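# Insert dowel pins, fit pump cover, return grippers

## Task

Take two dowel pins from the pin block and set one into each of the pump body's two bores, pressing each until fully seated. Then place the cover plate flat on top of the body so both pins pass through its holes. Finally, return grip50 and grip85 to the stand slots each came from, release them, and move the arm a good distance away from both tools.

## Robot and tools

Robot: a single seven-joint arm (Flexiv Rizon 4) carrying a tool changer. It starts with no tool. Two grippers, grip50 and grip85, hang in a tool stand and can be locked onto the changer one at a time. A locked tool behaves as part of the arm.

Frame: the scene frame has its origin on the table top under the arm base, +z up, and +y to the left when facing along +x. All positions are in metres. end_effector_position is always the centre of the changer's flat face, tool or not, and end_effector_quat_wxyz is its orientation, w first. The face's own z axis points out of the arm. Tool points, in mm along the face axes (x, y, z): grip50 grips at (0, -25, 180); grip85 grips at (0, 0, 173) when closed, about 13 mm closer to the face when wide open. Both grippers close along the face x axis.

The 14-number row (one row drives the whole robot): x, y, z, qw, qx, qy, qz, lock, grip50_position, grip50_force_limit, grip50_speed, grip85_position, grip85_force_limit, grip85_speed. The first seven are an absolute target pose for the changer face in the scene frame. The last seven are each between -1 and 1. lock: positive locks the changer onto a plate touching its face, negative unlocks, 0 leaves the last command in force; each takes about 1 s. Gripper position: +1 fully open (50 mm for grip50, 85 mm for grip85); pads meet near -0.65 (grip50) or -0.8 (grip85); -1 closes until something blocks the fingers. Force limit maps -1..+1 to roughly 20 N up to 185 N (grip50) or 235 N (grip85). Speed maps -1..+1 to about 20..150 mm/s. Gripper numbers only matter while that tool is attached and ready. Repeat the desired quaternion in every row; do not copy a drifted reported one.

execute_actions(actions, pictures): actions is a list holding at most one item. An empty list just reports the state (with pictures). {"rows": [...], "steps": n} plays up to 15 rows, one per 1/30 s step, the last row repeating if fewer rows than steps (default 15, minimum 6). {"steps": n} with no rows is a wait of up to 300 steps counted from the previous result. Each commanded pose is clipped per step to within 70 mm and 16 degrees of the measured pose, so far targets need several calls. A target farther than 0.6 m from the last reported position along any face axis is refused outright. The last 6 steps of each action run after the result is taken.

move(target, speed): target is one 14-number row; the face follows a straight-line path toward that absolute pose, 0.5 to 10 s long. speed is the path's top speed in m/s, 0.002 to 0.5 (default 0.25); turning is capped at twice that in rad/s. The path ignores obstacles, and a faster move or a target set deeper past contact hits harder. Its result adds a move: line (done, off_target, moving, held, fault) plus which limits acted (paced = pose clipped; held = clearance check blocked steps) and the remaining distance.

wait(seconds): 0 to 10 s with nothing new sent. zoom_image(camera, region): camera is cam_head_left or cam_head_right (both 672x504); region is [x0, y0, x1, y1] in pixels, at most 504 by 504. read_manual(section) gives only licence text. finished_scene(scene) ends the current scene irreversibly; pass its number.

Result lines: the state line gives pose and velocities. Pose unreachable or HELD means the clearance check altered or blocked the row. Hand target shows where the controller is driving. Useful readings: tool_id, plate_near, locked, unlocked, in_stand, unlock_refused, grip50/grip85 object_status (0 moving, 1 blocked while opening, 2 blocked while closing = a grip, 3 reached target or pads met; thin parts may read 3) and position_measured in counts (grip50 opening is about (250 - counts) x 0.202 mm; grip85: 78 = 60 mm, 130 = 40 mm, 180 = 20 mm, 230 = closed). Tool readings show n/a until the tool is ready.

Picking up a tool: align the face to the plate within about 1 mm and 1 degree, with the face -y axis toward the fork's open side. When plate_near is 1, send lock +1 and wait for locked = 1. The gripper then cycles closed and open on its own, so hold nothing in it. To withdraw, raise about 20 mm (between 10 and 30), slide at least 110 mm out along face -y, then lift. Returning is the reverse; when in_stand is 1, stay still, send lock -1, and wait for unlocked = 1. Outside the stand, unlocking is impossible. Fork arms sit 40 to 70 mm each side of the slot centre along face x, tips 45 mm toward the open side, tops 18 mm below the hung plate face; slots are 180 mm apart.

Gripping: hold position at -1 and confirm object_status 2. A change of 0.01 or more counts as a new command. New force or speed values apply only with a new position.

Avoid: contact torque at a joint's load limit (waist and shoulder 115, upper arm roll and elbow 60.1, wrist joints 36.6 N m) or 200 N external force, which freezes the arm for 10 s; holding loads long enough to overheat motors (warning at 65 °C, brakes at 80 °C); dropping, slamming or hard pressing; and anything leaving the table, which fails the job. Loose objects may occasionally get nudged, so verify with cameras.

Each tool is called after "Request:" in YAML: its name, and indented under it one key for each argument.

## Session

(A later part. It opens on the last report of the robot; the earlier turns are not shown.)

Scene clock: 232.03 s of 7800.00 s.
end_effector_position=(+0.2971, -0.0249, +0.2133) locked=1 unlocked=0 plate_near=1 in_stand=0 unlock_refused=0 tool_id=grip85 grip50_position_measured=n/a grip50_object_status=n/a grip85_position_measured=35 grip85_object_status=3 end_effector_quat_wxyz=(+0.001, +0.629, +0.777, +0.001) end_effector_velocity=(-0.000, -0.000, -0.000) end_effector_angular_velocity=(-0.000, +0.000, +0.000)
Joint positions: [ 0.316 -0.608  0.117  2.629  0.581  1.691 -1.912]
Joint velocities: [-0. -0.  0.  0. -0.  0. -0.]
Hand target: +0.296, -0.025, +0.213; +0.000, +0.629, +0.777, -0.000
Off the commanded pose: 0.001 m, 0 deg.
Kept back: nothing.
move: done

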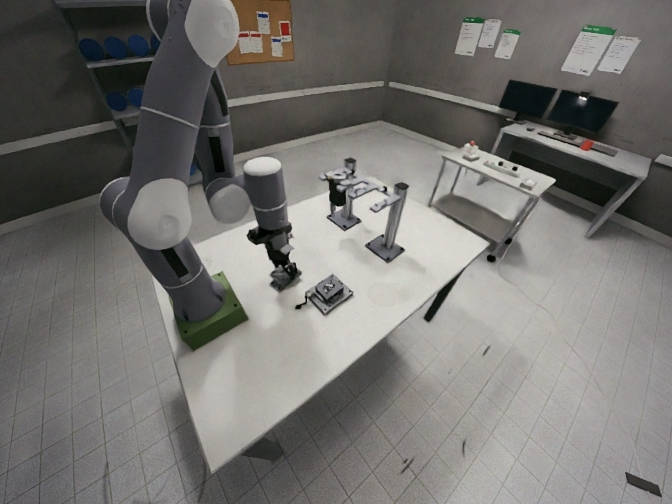

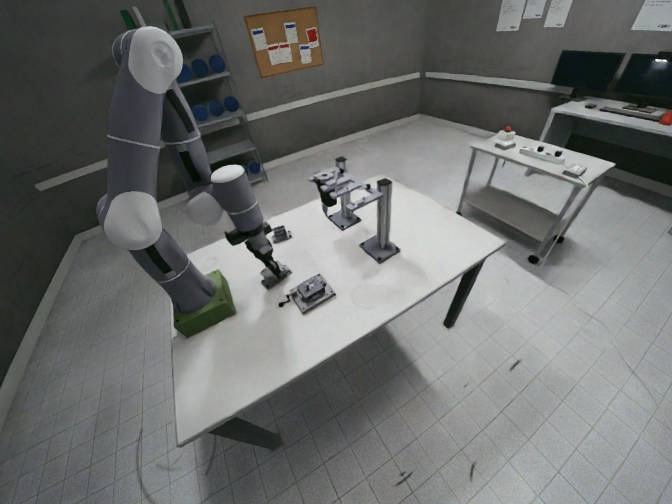

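Request:
move:
  target: [0.3012,-0.0243,0.212,0,0.6293,0.7771,0,0,-1,1,0,0.75,0,-1]
  speed: 0.008

Request:
move:
  target: [0.3012,-0.0243,0.212,0,0.6293,0.7771,0,0,-1,1,0,-1,0,-1]

Request:
move:
  target: [0.3012,-0.0243,0.25,0,0.6293,0.7771,0,0,-1,1,0,-1,0,-1]
  speed: 0.03

Request:
move:
  target: [0.3936,-0.1898,0.255,0,0.6871,0.7266,0,0,-1,1,0,-1,0,-1]
  speed: 0.1

Request:
move:
  target: [0.3936,-0.1898,0.237,0,0.6871,0.7266,0,0,-1,1,0,-1,0,-1]
  speed: 0.01

Request:
move:
  target: [0.3936,-0.1898,0.233,0,0.6871,0.7266,0,0,-1,1,0,-1,0,-1]
  speed: 0.003

Scene clock: 233.23 s of 7800.00 s.
end_effector_position=(+0.3013, -0.0243, +0.2121) locked=1 unlocked=0 plate_near=1 in_stand=0 unlock_refused=0 tool_id=grip85 grip50_position_measured=n/a grip50_object_status=n/a grip85_position_measured=35 grip85_object_status=3 end_effector_quat_wxyz=(+0.000, +0.629, +0.777, +0.000) end_effector_velocity=(+0.000, +0.000, -0.000) end_effector_angular_velocity=(+0.000, -0.000, -0.000)
Joint positions: [ 0.322 -0.61   0.105  2.619  0.576  1.679 -1.91 ]
Joint velocities: [-0. -0.  0. -0.  0. -0.  0.]
Hand target: +0.301, -0.024, +0.212; -0.000, +0.629, +0.777, +0.000
Off the commanded pose: 0.000 m, 0 deg.
Kept back: nothing.
move: done

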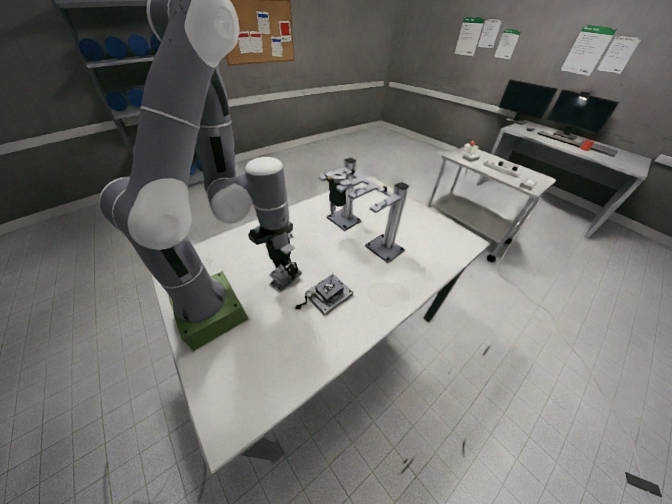

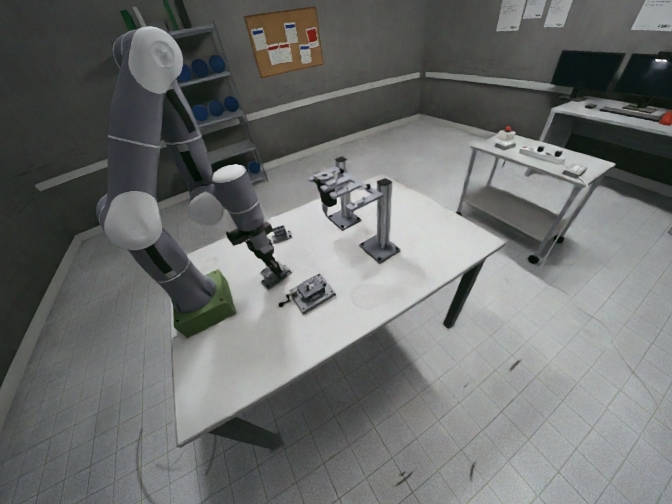

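Scene clock: 233.97 s of 7800.00 s.
end_effector_position=(+0.3012, -0.0243, +0.2124) locked=1 unlocked=0 plate_near=1 in_stand=0 unlock_refused=0 tool_id=grip85 grip50_position_measured=n/a grip50_object_status=n/a grip85_position_measured=53 grip85_object_status=0 end_effector_quat_wxyz=(+0.000, +0.629, +0.777, +0.000) end_effector_velocity=(-0.000, +0.000, -0.000) end_effector_angular_velocity=(+0.000, +0.000, +0.001)
Joint positions: [ 0.322 -0.608  0.105  2.62   0.576  1.679 -1.91 ]
Joint velocities: [ 0. -0.  0.  0. -0. -0.  0.]
Hand target: +0.301, -0.024, +0.212; +0.000, +0.629, +0.777, +0.000
Off the commanded pose: 0.000 m, 0 deg.
Kept back: nothing.
move: done

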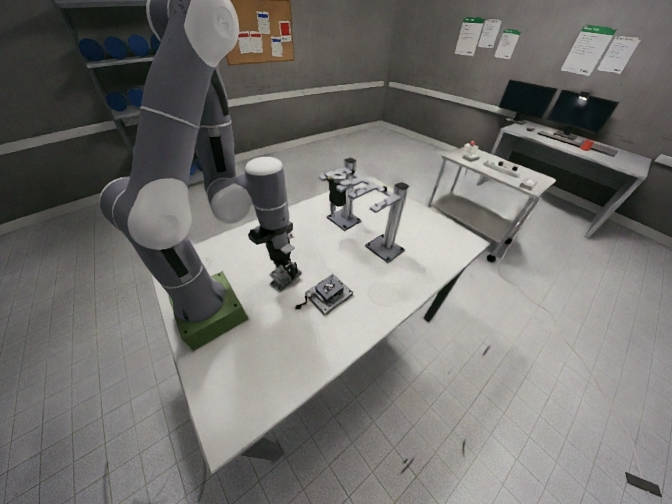

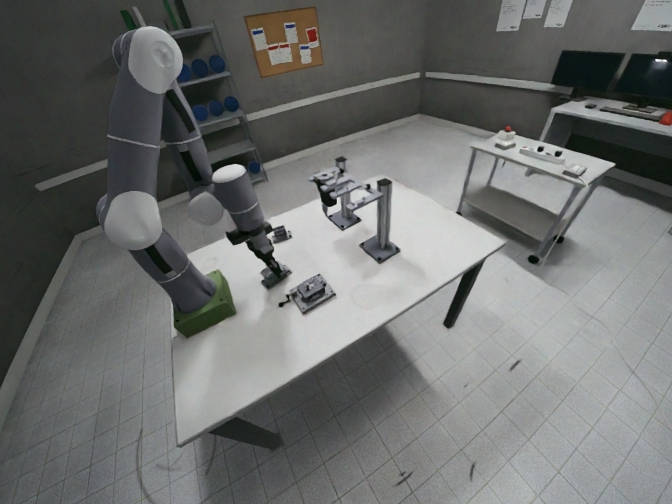

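Scene clock: 235.43 s of 7800.00 s.
end_effector_position=(+0.3013, -0.0242, +0.2499) locked=1 unlocked=0 plate_near=1 in_stand=0 unlock_refused=0 tool_id=grip85 grip50_position_measured=n/a grip50_object_status=n/a grip85_position_measured=54 grip85_object_status=2 end_effector_quat_wxyz=(+0.000, +0.629, +0.777, +0.000) end_effector_velocity=(-0.000, +0.000, -0.000) end_effector_angular_velocity=(-0.000, +0.000, +0.002)
Joint positions: [ 0.465 -0.413 -0.048  2.688  0.533  1.53  -1.856]
Joint velocities: [ 0.    -0.    -0.     0.    -0.    -0.    -0.001]
Hand target: +0.301, -0.024, +0.250; -0.000, +0.629, +0.777, +0.000
Off the commanded pose: 0.000 m, 0 deg.
joint sent to its limit — the command would take joint 4 (elbow) past its upper limit, so that joint was sent only as far as its limit.
Kept back: nothing.
move: done

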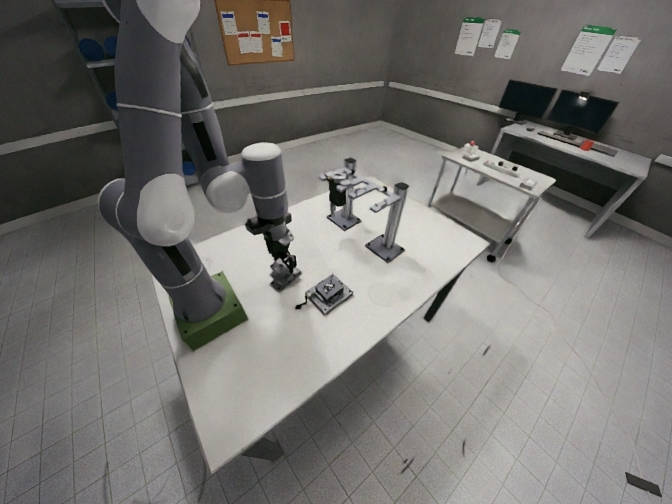

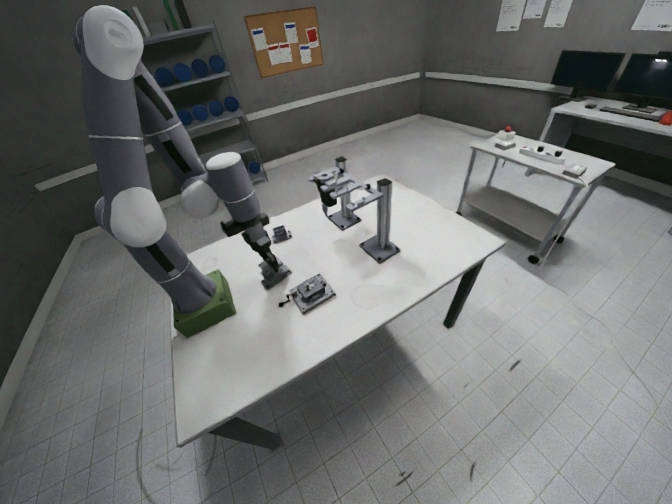

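Scene clock: 237.63 s of 7800.00 s.
end_effector_position=(+0.3938, -0.1897, +0.2552) locked=1 unlocked=0 plate_near=1 in_stand=0 unlock_refused=0 tool_id=grip85 grip50_position_measured=n/a grip50_object_status=n/a grip85_position_measured=54 grip85_object_status=2 end_effector_quat_wxyz=(+0.001, +0.687, +0.727, +0.000) end_effector_velocity=(-0.000, -0.000, -0.000) end_effector_angular_velocity=(-0.000, +0.000, +0.001)
Joint positions: [ 0.068 -0.487 -0.24   2.368  0.38   1.255 -2.1  ]
Joint velocities: [-0.    -0.    -0.     0.    -0.001  0.    -0.   ]
Hand target: +0.394, -0.190, +0.255; +0.000, +0.687, +0.727, +0.000
Off the commanded pose: 0.000 m, 0 deg.
Kept back: nothing.
move: done

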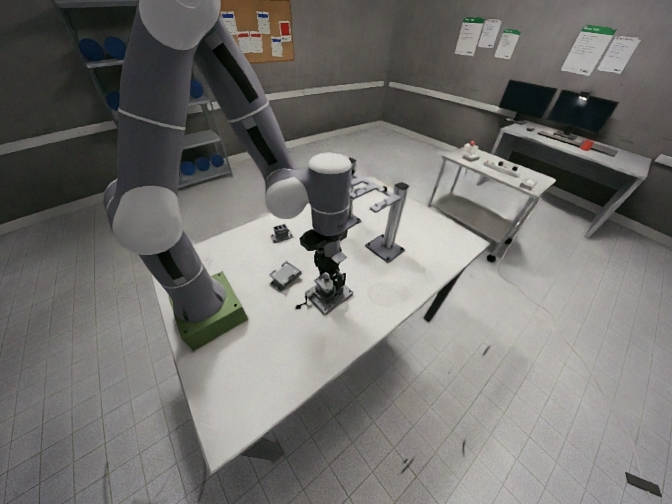

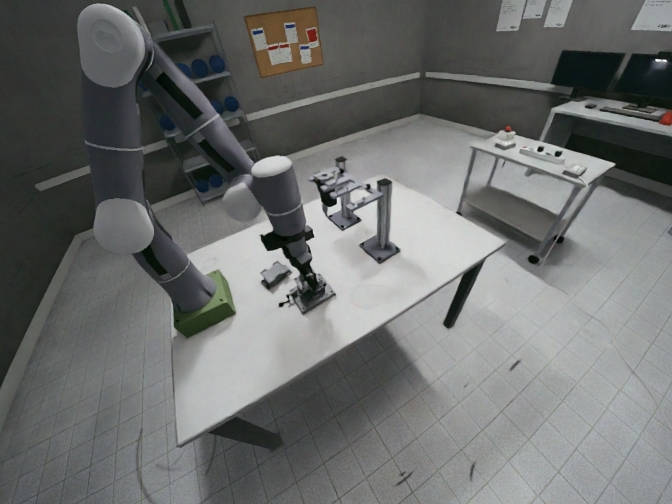

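Scene clock: 239.67 s of 7800.00 s.
end_effector_position=(+0.3938, -0.1898, +0.2371) locked=1 unlocked=0 plate_near=1 in_stand=0 unlock_refused=0 tool_id=grip85 grip50_position_measured=n/a grip50_object_status=n/a grip85_position_measured=54 grip85_object_status=2 end_effector_quat_wxyz=(+0.000, +0.687, +0.727, +0.000) end_effector_velocity=(+0.000, -0.000, +0.000) end_effector_angular_velocity=(-0.000, -0.000, -0.001)
Joint positions: [ 0.037 -0.547 -0.201  2.347  0.41   1.296 -2.123]
Joint velocities: [-0.  0. -0. -0.  0. -0.  0.]
Hand target: +0.394, -0.190, +0.237; +0.000, +0.687, +0.727, -0.000
Off the commanded pose: 0.000 m, 0 deg.
Kept back: nothing.
move: done

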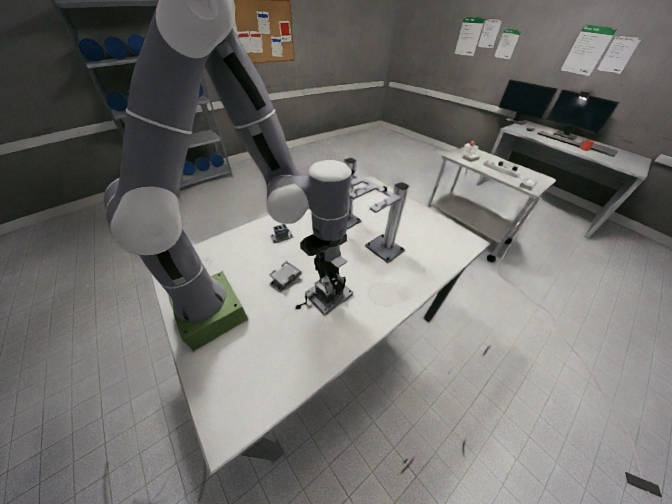

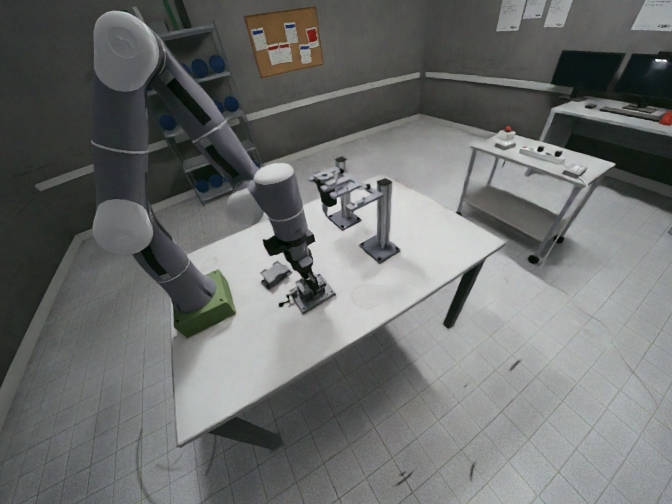

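Scene clock: 241.27 s of 7800.00 s.
end_effector_position=(+0.3936, -0.1899, +0.2341) locked=1 unlocked=0 plate_near=1 in_stand=0 unlock_refused=0 tool_id=grip85 grip50_position_measured=n/a grip50_object_status=n/a grip85_position_measured=54 grip85_object_status=2 end_effector_quat_wxyz=(+0.001, +0.688, +0.726, +0.001) end_effector_velocity=(-0.000, -0.000, -0.000) end_effector_angular_velocity=(+0.000, +0.000, +0.001)
Joint positions: [ 0.03  -0.556 -0.192  2.344  0.415  1.305 -2.126]
Joint velocities: [-0.    -0.    -0.     0.     0.    -0.    -0.001]
Hand target: +0.394, -0.190, +0.233; +0.000, +0.687, +0.727, -0.000
Off the commanded pose: 0.001 m, 0 deg.
Kept back: nothing.
move: done

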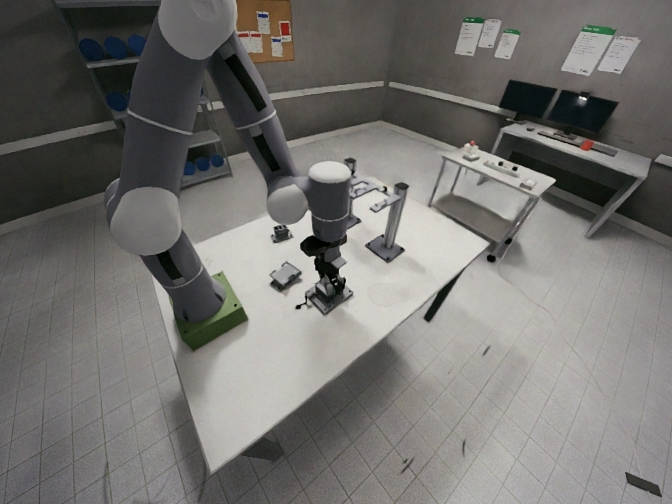

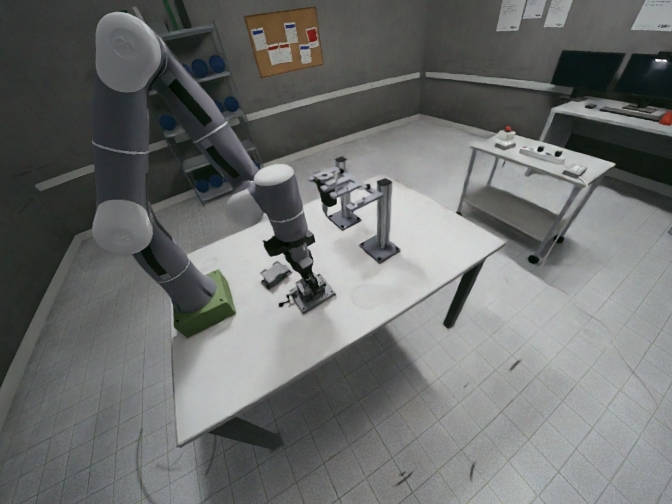

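Request:
move:
  target: [0.3928,-0.1899,0.233,0,0.6871,0.7266,0,0,-1,1,0,-1,0,-1]
  speed: 0.002

Scene clock: 242.40 s of 7800.00 s.
end_effector_position=(+0.3934, -0.1899, +0.2343) locked=1 unlocked=0 plate_near=1 in_stand=0 unlock_refused=0 tool_id=grip85 grip50_position_measured=n/a grip50_object_status=n/a grip85_position_measured=54 grip85_object_status=2 end_effector_quat_wxyz=(+0.001, +0.687, +0.726, +0.001) end_effector_velocity=(-0.000, -0.000, +0.000) end_effector_angular_velocity=(+0.000, -0.000, -0.003)
Joint positions: [ 0.029 -0.556 -0.192  2.345  0.416  1.307 -2.127]
Joint velocities: [-0.     0.    -0.     0.     0.001  0.     0.002]
Hand target: +0.393, -0.190, +0.233; +0.000, +0.687, +0.727, -0.000
Off the commanded pose: 0.001 m, 0 deg.
Kept back: nothing.
move: done

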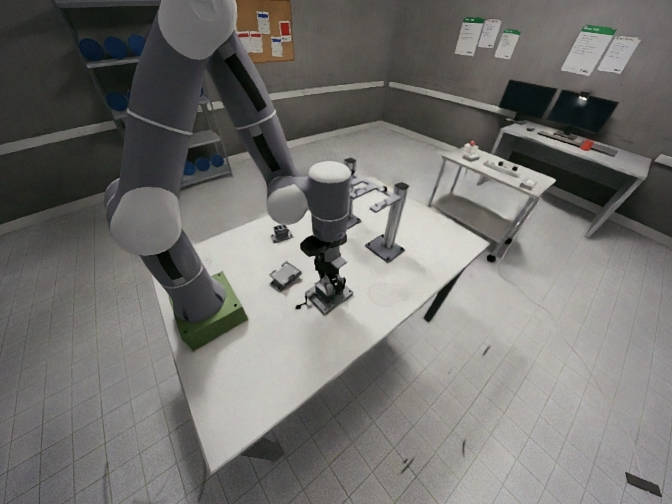

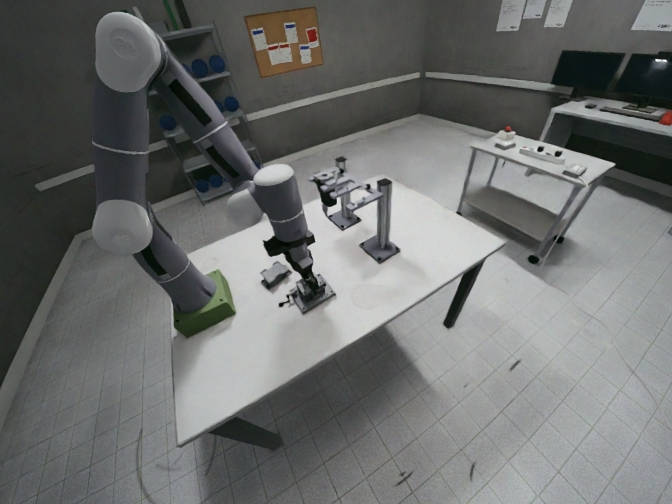

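Request:
move:
  target: [0.3934,-0.1906,0.2333,0,0.6871,0.7266,0,0,-1,1,0,-1,0,-1]
  speed: 0.002

Request:
move:
  target: [0.3934,-0.1891,0.2333,0,0.6871,0.7266,0,0,-1,1,0,-1,0,-1]
  speed: 0.002

Scene clock: 243.67 s of 7800.00 s.
end_effector_position=(+0.3936, -0.1901, +0.2344) locked=1 unlocked=0 plate_near=1 in_stand=0 unlock_refused=0 tool_id=grip85 grip50_position_measured=n/a grip50_object_status=n/a grip85_position_measured=54 grip85_object_status=2 end_effector_quat_wxyz=(+0.001, +0.687, +0.726, +0.001) end_effector_velocity=(+0.000, +0.000, +0.000) end_effector_angular_velocity=(+0.000, -0.000, +0.000)
Joint positions: [ 0.029 -0.556 -0.192  2.344  0.416  1.304 -2.128]
Joint velocities: [ 0.  0.  0. -0. -0. -0.  0.]
Hand target: +0.393, -0.191, +0.233; +0.000, +0.687, +0.727, -0.000
Off the commanded pose: 0.001 m, 0 deg.
Kept back: nothing.
move: done

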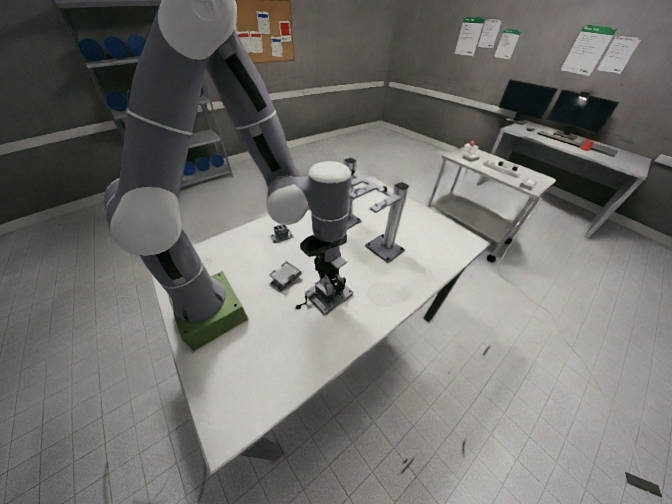

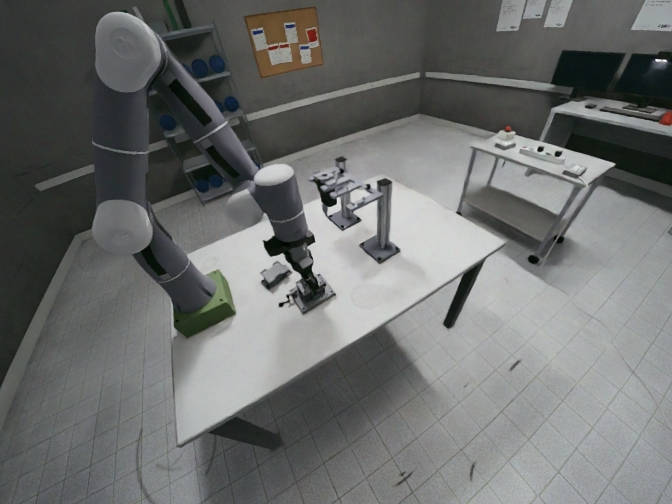

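Scene clock: 244.63 s of 7800.00 s.
end_effector_position=(+0.3936, -0.1896, +0.2344) locked=1 unlocked=0 plate_near=1 in_stand=0 unlock_refused=0 tool_id=grip85 grip50_position_measured=n/a grip50_object_status=n/a grip85_position_measured=54 grip85_object_status=2 end_effector_quat_wxyz=(+0.001, +0.688, +0.726, +0.001) end_effector_velocity=(-0.000, -0.000, +0.000) end_effector_angular_velocity=(-0.000, +0.000, +0.001)
Joint positions: [ 0.032 -0.556 -0.194  2.345  0.417  1.306 -2.126]
Joint velocities: [ 0.     0.    -0.    -0.     0.    -0.    -0.001]
Hand target: +0.393, -0.189, +0.233; -0.000, +0.687, +0.727, +0.000
Off the commanded pose: 0.001 m, 0 deg.
Kept back: nothing.
move: done

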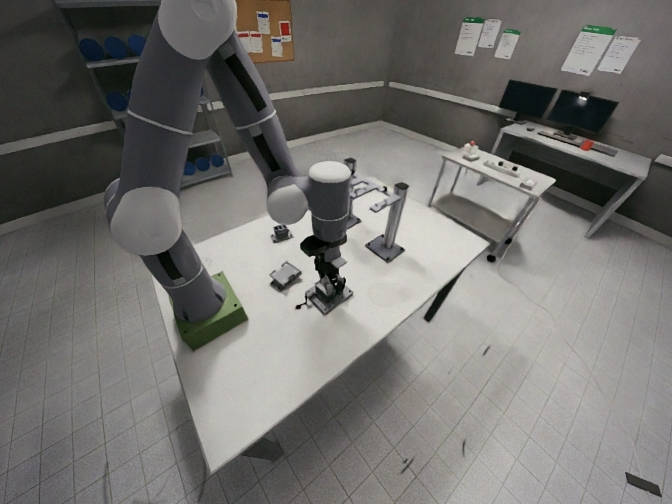

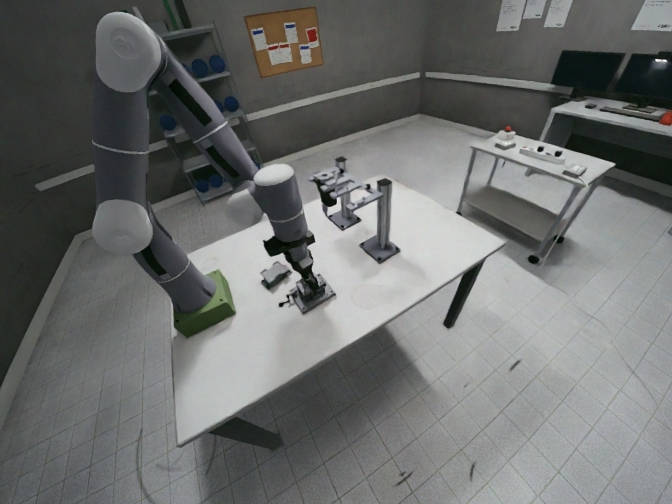

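Request:
move:
  target: [0.3935,-0.1898,0.2345,0,0.6871,0.7266,0,0,-1,1,0,1,0,-1]
  speed: 0.003

Request:
move:
  target: [0.3935,-0.1898,0.30,0,0.6871,0.7266,0,0,-1,1,0,1,0,-1]
  speed: 0.04

Request:
zoom_image:
  camera: "cam_head_left"
  region: [290,260,370,320]

Request:
zoom_image:
  camera: "cam_head_right"
  region: [270,260,350,320]

Scene clock: 246.20 s of 7800.00 s.
end_effector_position=(+0.3934, -0.1898, +0.2344) locked=1 unlocked=0 plate_near=1 in_stand=0 unlock_refused=0 tool_id=grip85 grip50_position_measured=n/a grip50_object_status=n/a grip85_position_measured=3 grip85_object_status=3 end_effector_quat_wxyz=(+0.000, +0.687, +0.726, -0.000) end_effector_velocity=(+0.000, -0.000, +0.000) end_effector_angular_velocity=(+0.000, -0.000, +0.000)
Joint positions: [ 0.033 -0.555 -0.196  2.345  0.415  1.302 -2.126]
Joint velocities: [-0.     0.    -0.     0.     0.    -0.    -0.001]
Hand target: +0.394, -0.190, +0.234; +0.000, +0.687, +0.727, -0.000
Off the commanded pose: 0.000 m, 0 deg.
Kept back: nothing.
move: done

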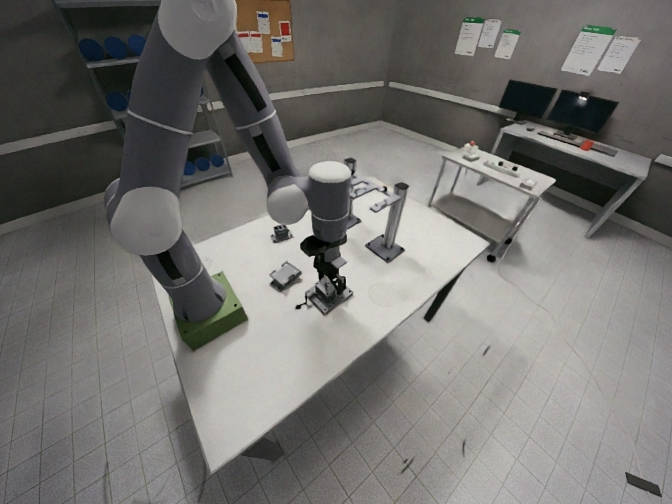

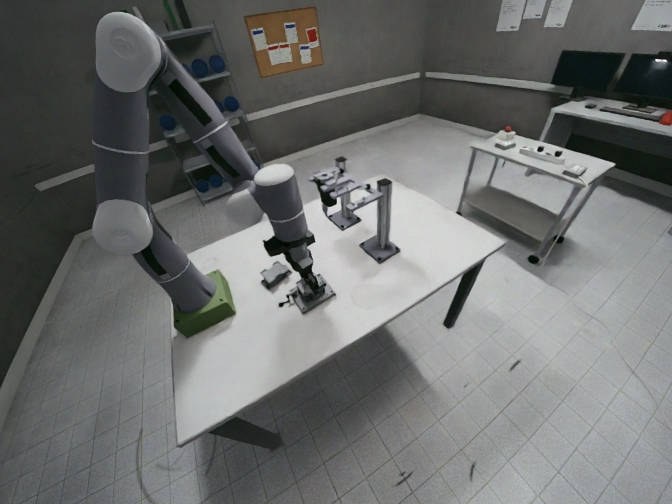

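Scene clock: 248.07 s of 7800.00 s.
end_effector_position=(+0.3935, -0.1899, +0.3001) locked=1 unlocked=0 plate_near=1 in_stand=0 unlock_refused=0 tool_id=grip85 grip50_position_measured=n/a grip50_object_status=n/a grip85_position_measured=3 grip85_object_status=3 end_effector_quat_wxyz=(+0.000, +0.687, +0.727, +0.000) end_effector_velocity=(-0.000, +0.000, -0.000) end_effector_angular_velocity=(+0.000, +0.001, -0.002)
Joint positions: [ 0.128 -0.331 -0.328  2.413  0.269  1.148 -2.022]
Joint velocities: [ 0.    -0.001  0.     0.     0.001 -0.     0.001]
Hand target: +0.393, -0.190, +0.300; -0.000, +0.687, +0.727, +0.000
Off the commanded pose: 0.000 m, 0 deg.
Kept back: nothing.
move: done

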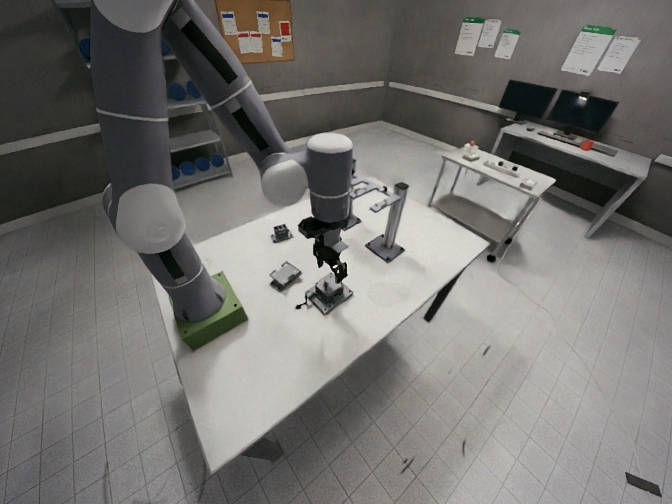

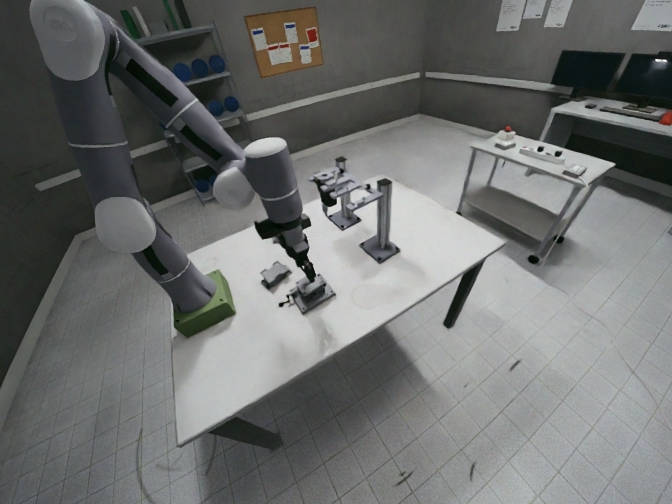

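Region (290, 260, 370, 320) of cam_head_left's 672x504 image, scaled by 6.300, with more detail than that image has; it fills the top 378 rows of this view, and the rest is white.

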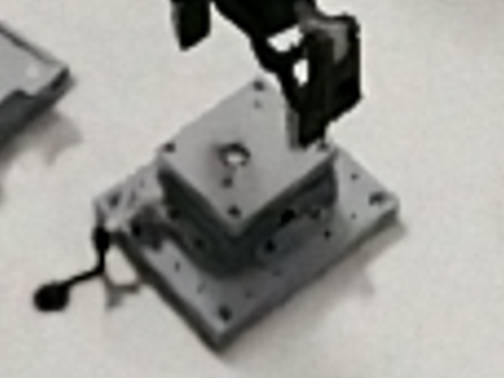

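Region (270, 260, 350, 320) of cam_head_right's 672x504 image, scaled by 6.300, with more detail than that image has; it fills the top 378 rows of this view, and the rest is white.

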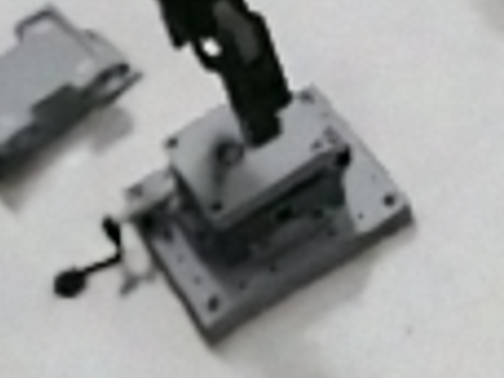

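Request:
move:
  target: [0.4053,-0.184,0.262,0,0.6871,0.7266,0,0,-1,1,0,-1,0,0.5]
  speed: 0.03

Request:
move:
  target: [0.4053,-0.184,0.256,0,0.6871,0.7266,0,0,-1,1,0,-1,0,0.5]
  speed: 0.004

Request:
move:
  target: [0.4053,-0.184,0.254,0,0.6871,0.7266,0,0,-1,1,0,-1,0,0.5]
  speed: 0.003

Scene clock: 250.00 s of 7800.00 s.
end_effector_position=(+0.4054, -0.1840, +0.2620) locked=1 unlocked=0 plate_near=1 in_stand=0 unlock_refused=0 tool_id=grip85 grip50_position_measured=n/a grip50_object_status=n/a grip85_position_measured=232 grip85_object_status=3 end_effector_quat_wxyz=(-0.000, +0.687, +0.727, -0.000) end_effector_velocity=(+0.000, +0.000, +0.000) end_effector_angular_velocity=(+0.000, -0.000, +0.002)
Joint positions: [ 0.091 -0.472 -0.253  2.354  0.356  1.225 -2.064]
Joint velocities: [ 0.     0.    -0.    -0.    -0.    -0.    -0.002]
Hand target: +0.405, -0.184, +0.262; -0.000, +0.687, +0.727, +0.000
Off the commanded pose: 0.000 m, 0 deg.
Kept back: nothing.
move: done

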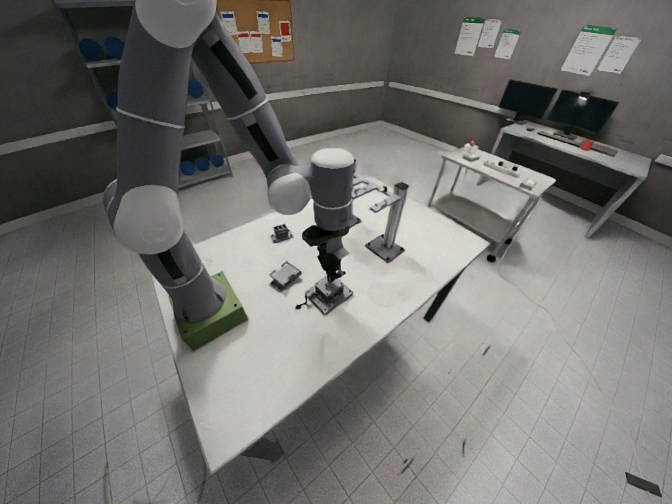

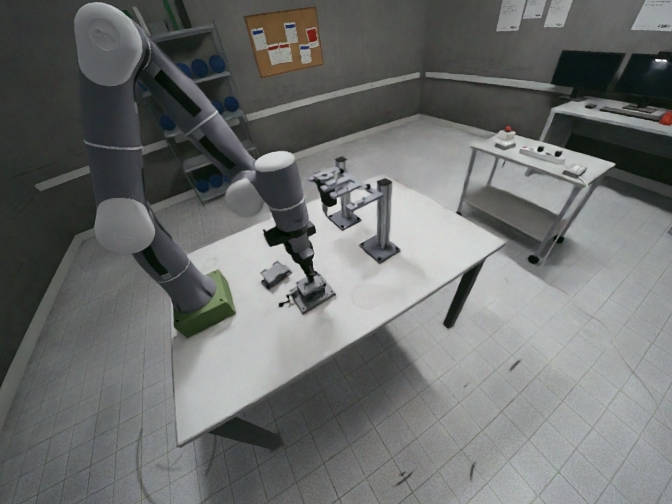

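Scene clock: 251.73 s of 7800.00 s.
end_effector_position=(+0.4063, -0.1845, +0.2581) locked=1 unlocked=0 plate_near=1 in_stand=0 unlock_refused=0 tool_id=grip85 grip50_position_measured=n/a grip50_object_status=n/a grip85_position_measured=232 grip85_object_status=3 end_effector_quat_wxyz=(+0.002, +0.687, +0.726, +0.002) end_effector_velocity=(+0.000, +0.000, -0.002) end_effector_angular_velocity=(-0.001, +0.002, +0.001)
Joint positions: [ 0.08  -0.487 -0.241  2.348  0.365  1.24  -2.071]
Joint velocities: [-0.001 -0.007  0.002 -0.001  0.     0.004  0.   ]
Hand target: +0.405, -0.184, +0.256; +0.000, +0.687, +0.727, -0.000
Off the commanded pose: 0.002 m, 0 deg.
Kept back: nothing.
move: done

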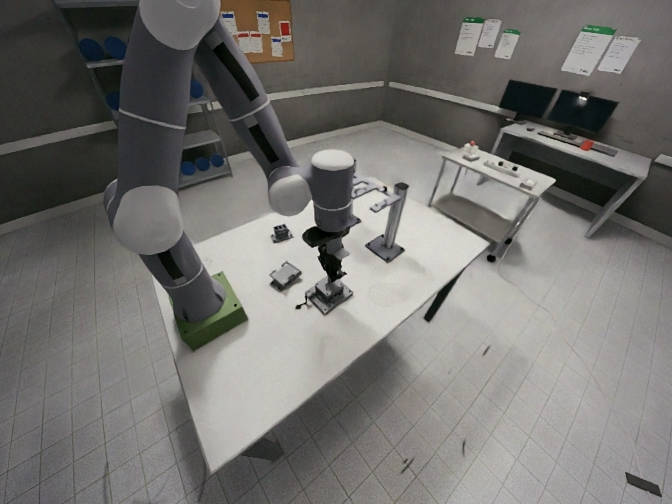

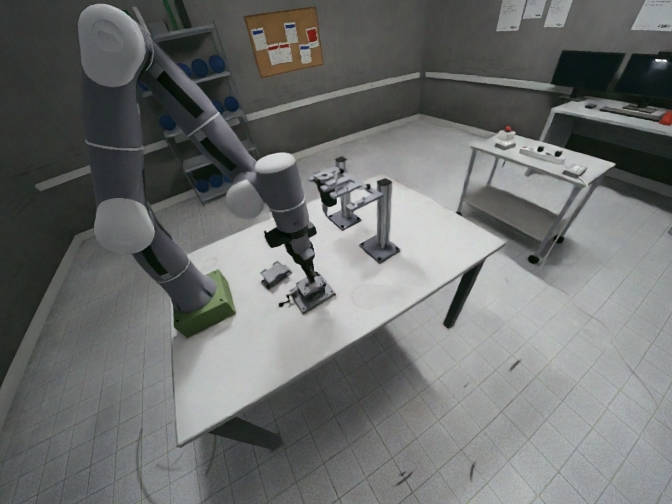

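Scene clock: 253.37 s of 7800.00 s.
end_effector_position=(+0.4065, -0.1842, +0.2550) locked=1 unlocked=0 plate_near=1 in_stand=0 unlock_refused=0 tool_id=grip85 grip50_position_measured=n/a grip50_object_status=n/a grip85_position_measured=232 grip85_object_status=3 end_effector_quat_wxyz=(+0.002, +0.687, +0.727, +0.001) end_effector_velocity=(-0.001, +0.000, -0.000) end_effector_angular_velocity=(+0.000, +0.001, -0.002)
Joint positions: [ 0.074 -0.496 -0.233  2.345  0.365  1.247 -2.071]
Joint velocities: [-0.001 -0.001  0.001  0.001  0.     0.     0.002]
Hand target: +0.405, -0.184, +0.254; +0.000, +0.687, +0.727, -0.000
Off the commanded pose: 0.002 m, 0 deg.
Kept back: nothing.
move: done

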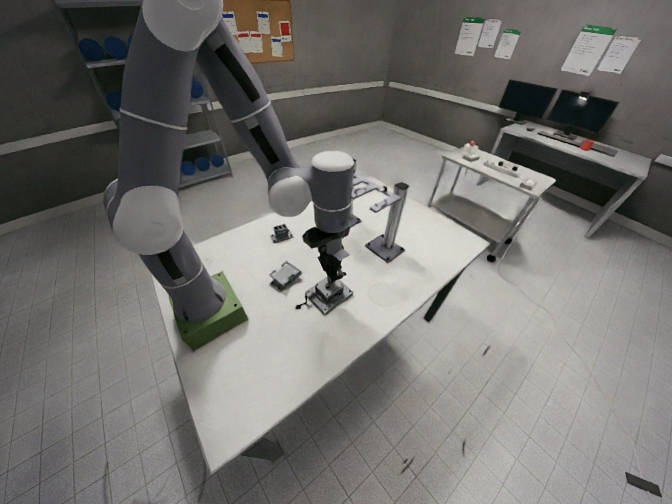

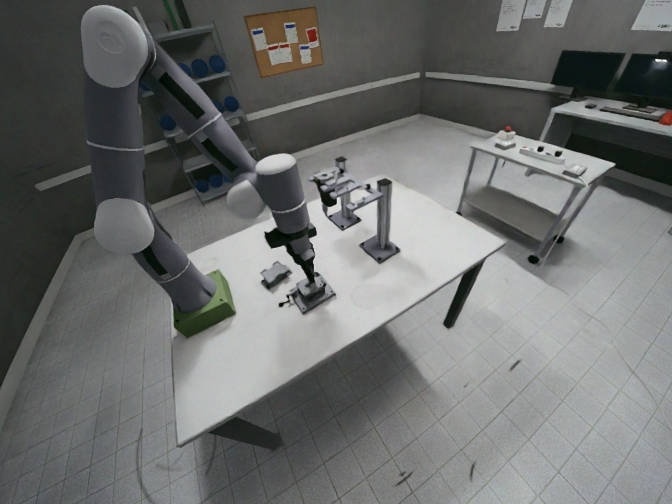

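Sliding down.

Request:
move:
  target: [0.4053,-0.184,0.2525,0,0.6871,0.7266,0,0,-1,1,0,-1,0,0.5]
  speed: 0.002

Scene clock: 255.07 s of 7800.00 s.
end_effector_position=(+0.4059, -0.1841, +0.2536) locked=1 unlocked=0 plate_near=1 in_stand=0 unlock_refused=0 tool_id=grip85 grip50_position_measured=n/a grip50_object_status=n/a grip85_position_measured=232 grip85_object_status=3 end_effector_quat_wxyz=(+0.001, +0.687, +0.727, +0.001) end_effector_velocity=(-0.000, -0.000, +0.000) end_effector_angular_velocity=(-0.000, -0.000, -0.001)
Joint positions: [ 0.07  -0.5   -0.228  2.345  0.366  1.25  -2.071]
Joint velocities: [-0.  0.  0.  0.  0.  0.  0.]
Hand target: +0.405, -0.184, +0.253; +0.000, +0.687, +0.727, -0.000
Off the commanded pose: 0.001 m, 0 deg.
Kept back: nothing.
move: done

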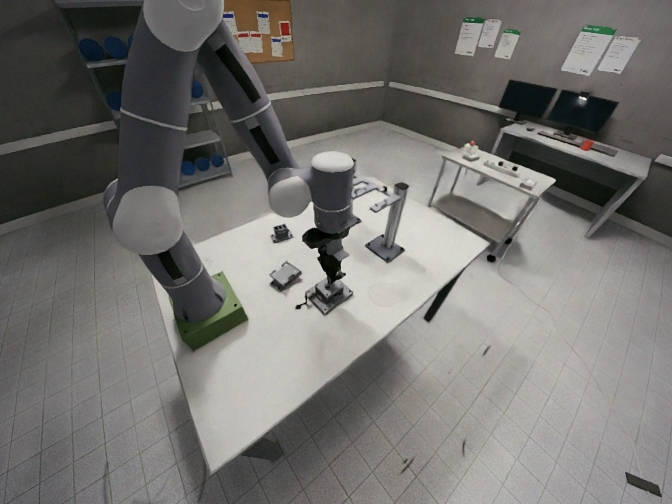

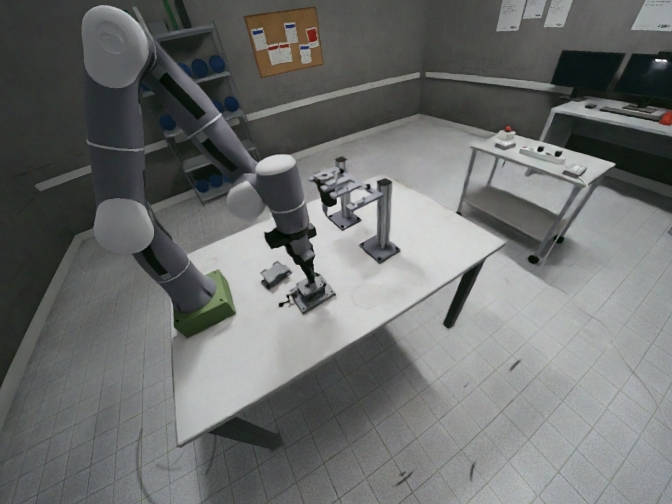

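Request:
move:
  target: [0.4053,-0.184,0.251,0,0.6871,0.7266,0,0,-1,1,0,-1,0,0.5]
  speed: 0.002

Scene clock: 256.83 s of 7800.00 s.
end_effector_position=(+0.4061, -0.1842, +0.2533) locked=1 unlocked=0 plate_near=1 in_stand=0 unlock_refused=0 tool_id=grip85 grip50_position_measured=n/a grip50_object_status=n/a grip85_position_measured=232 grip85_object_status=3 end_effector_quat_wxyz=(+0.002, +0.687, +0.726, +0.002) end_effector_velocity=(+0.000, +0.000, +0.000) end_effector_angular_velocity=(-0.000, -0.000, +0.002)
Joint positions: [ 0.066 -0.501 -0.225  2.345  0.367  1.253 -2.072]
Joint velocities: [-0.     0.     0.001  0.    -0.001  0.    -0.001]
Hand target: +0.405, -0.184, +0.251; -0.000, +0.687, +0.727, -0.000
Off the commanded pose: 0.002 m, 0 deg.
Kept back: nothing.
move: done

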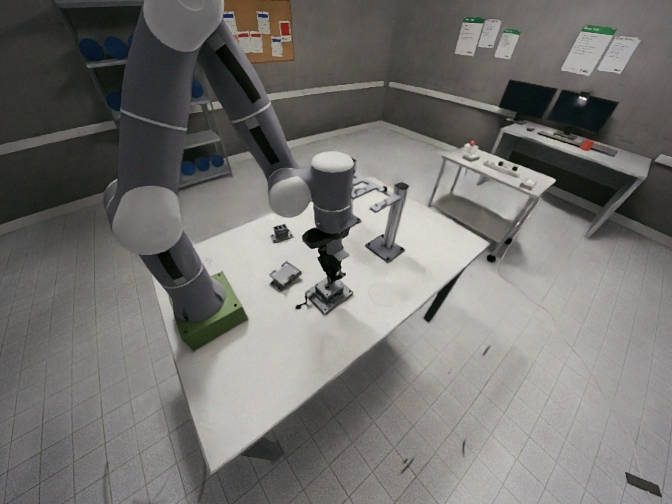

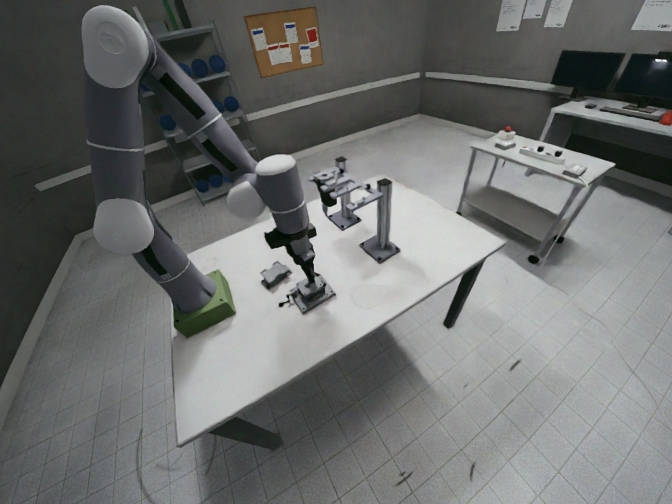

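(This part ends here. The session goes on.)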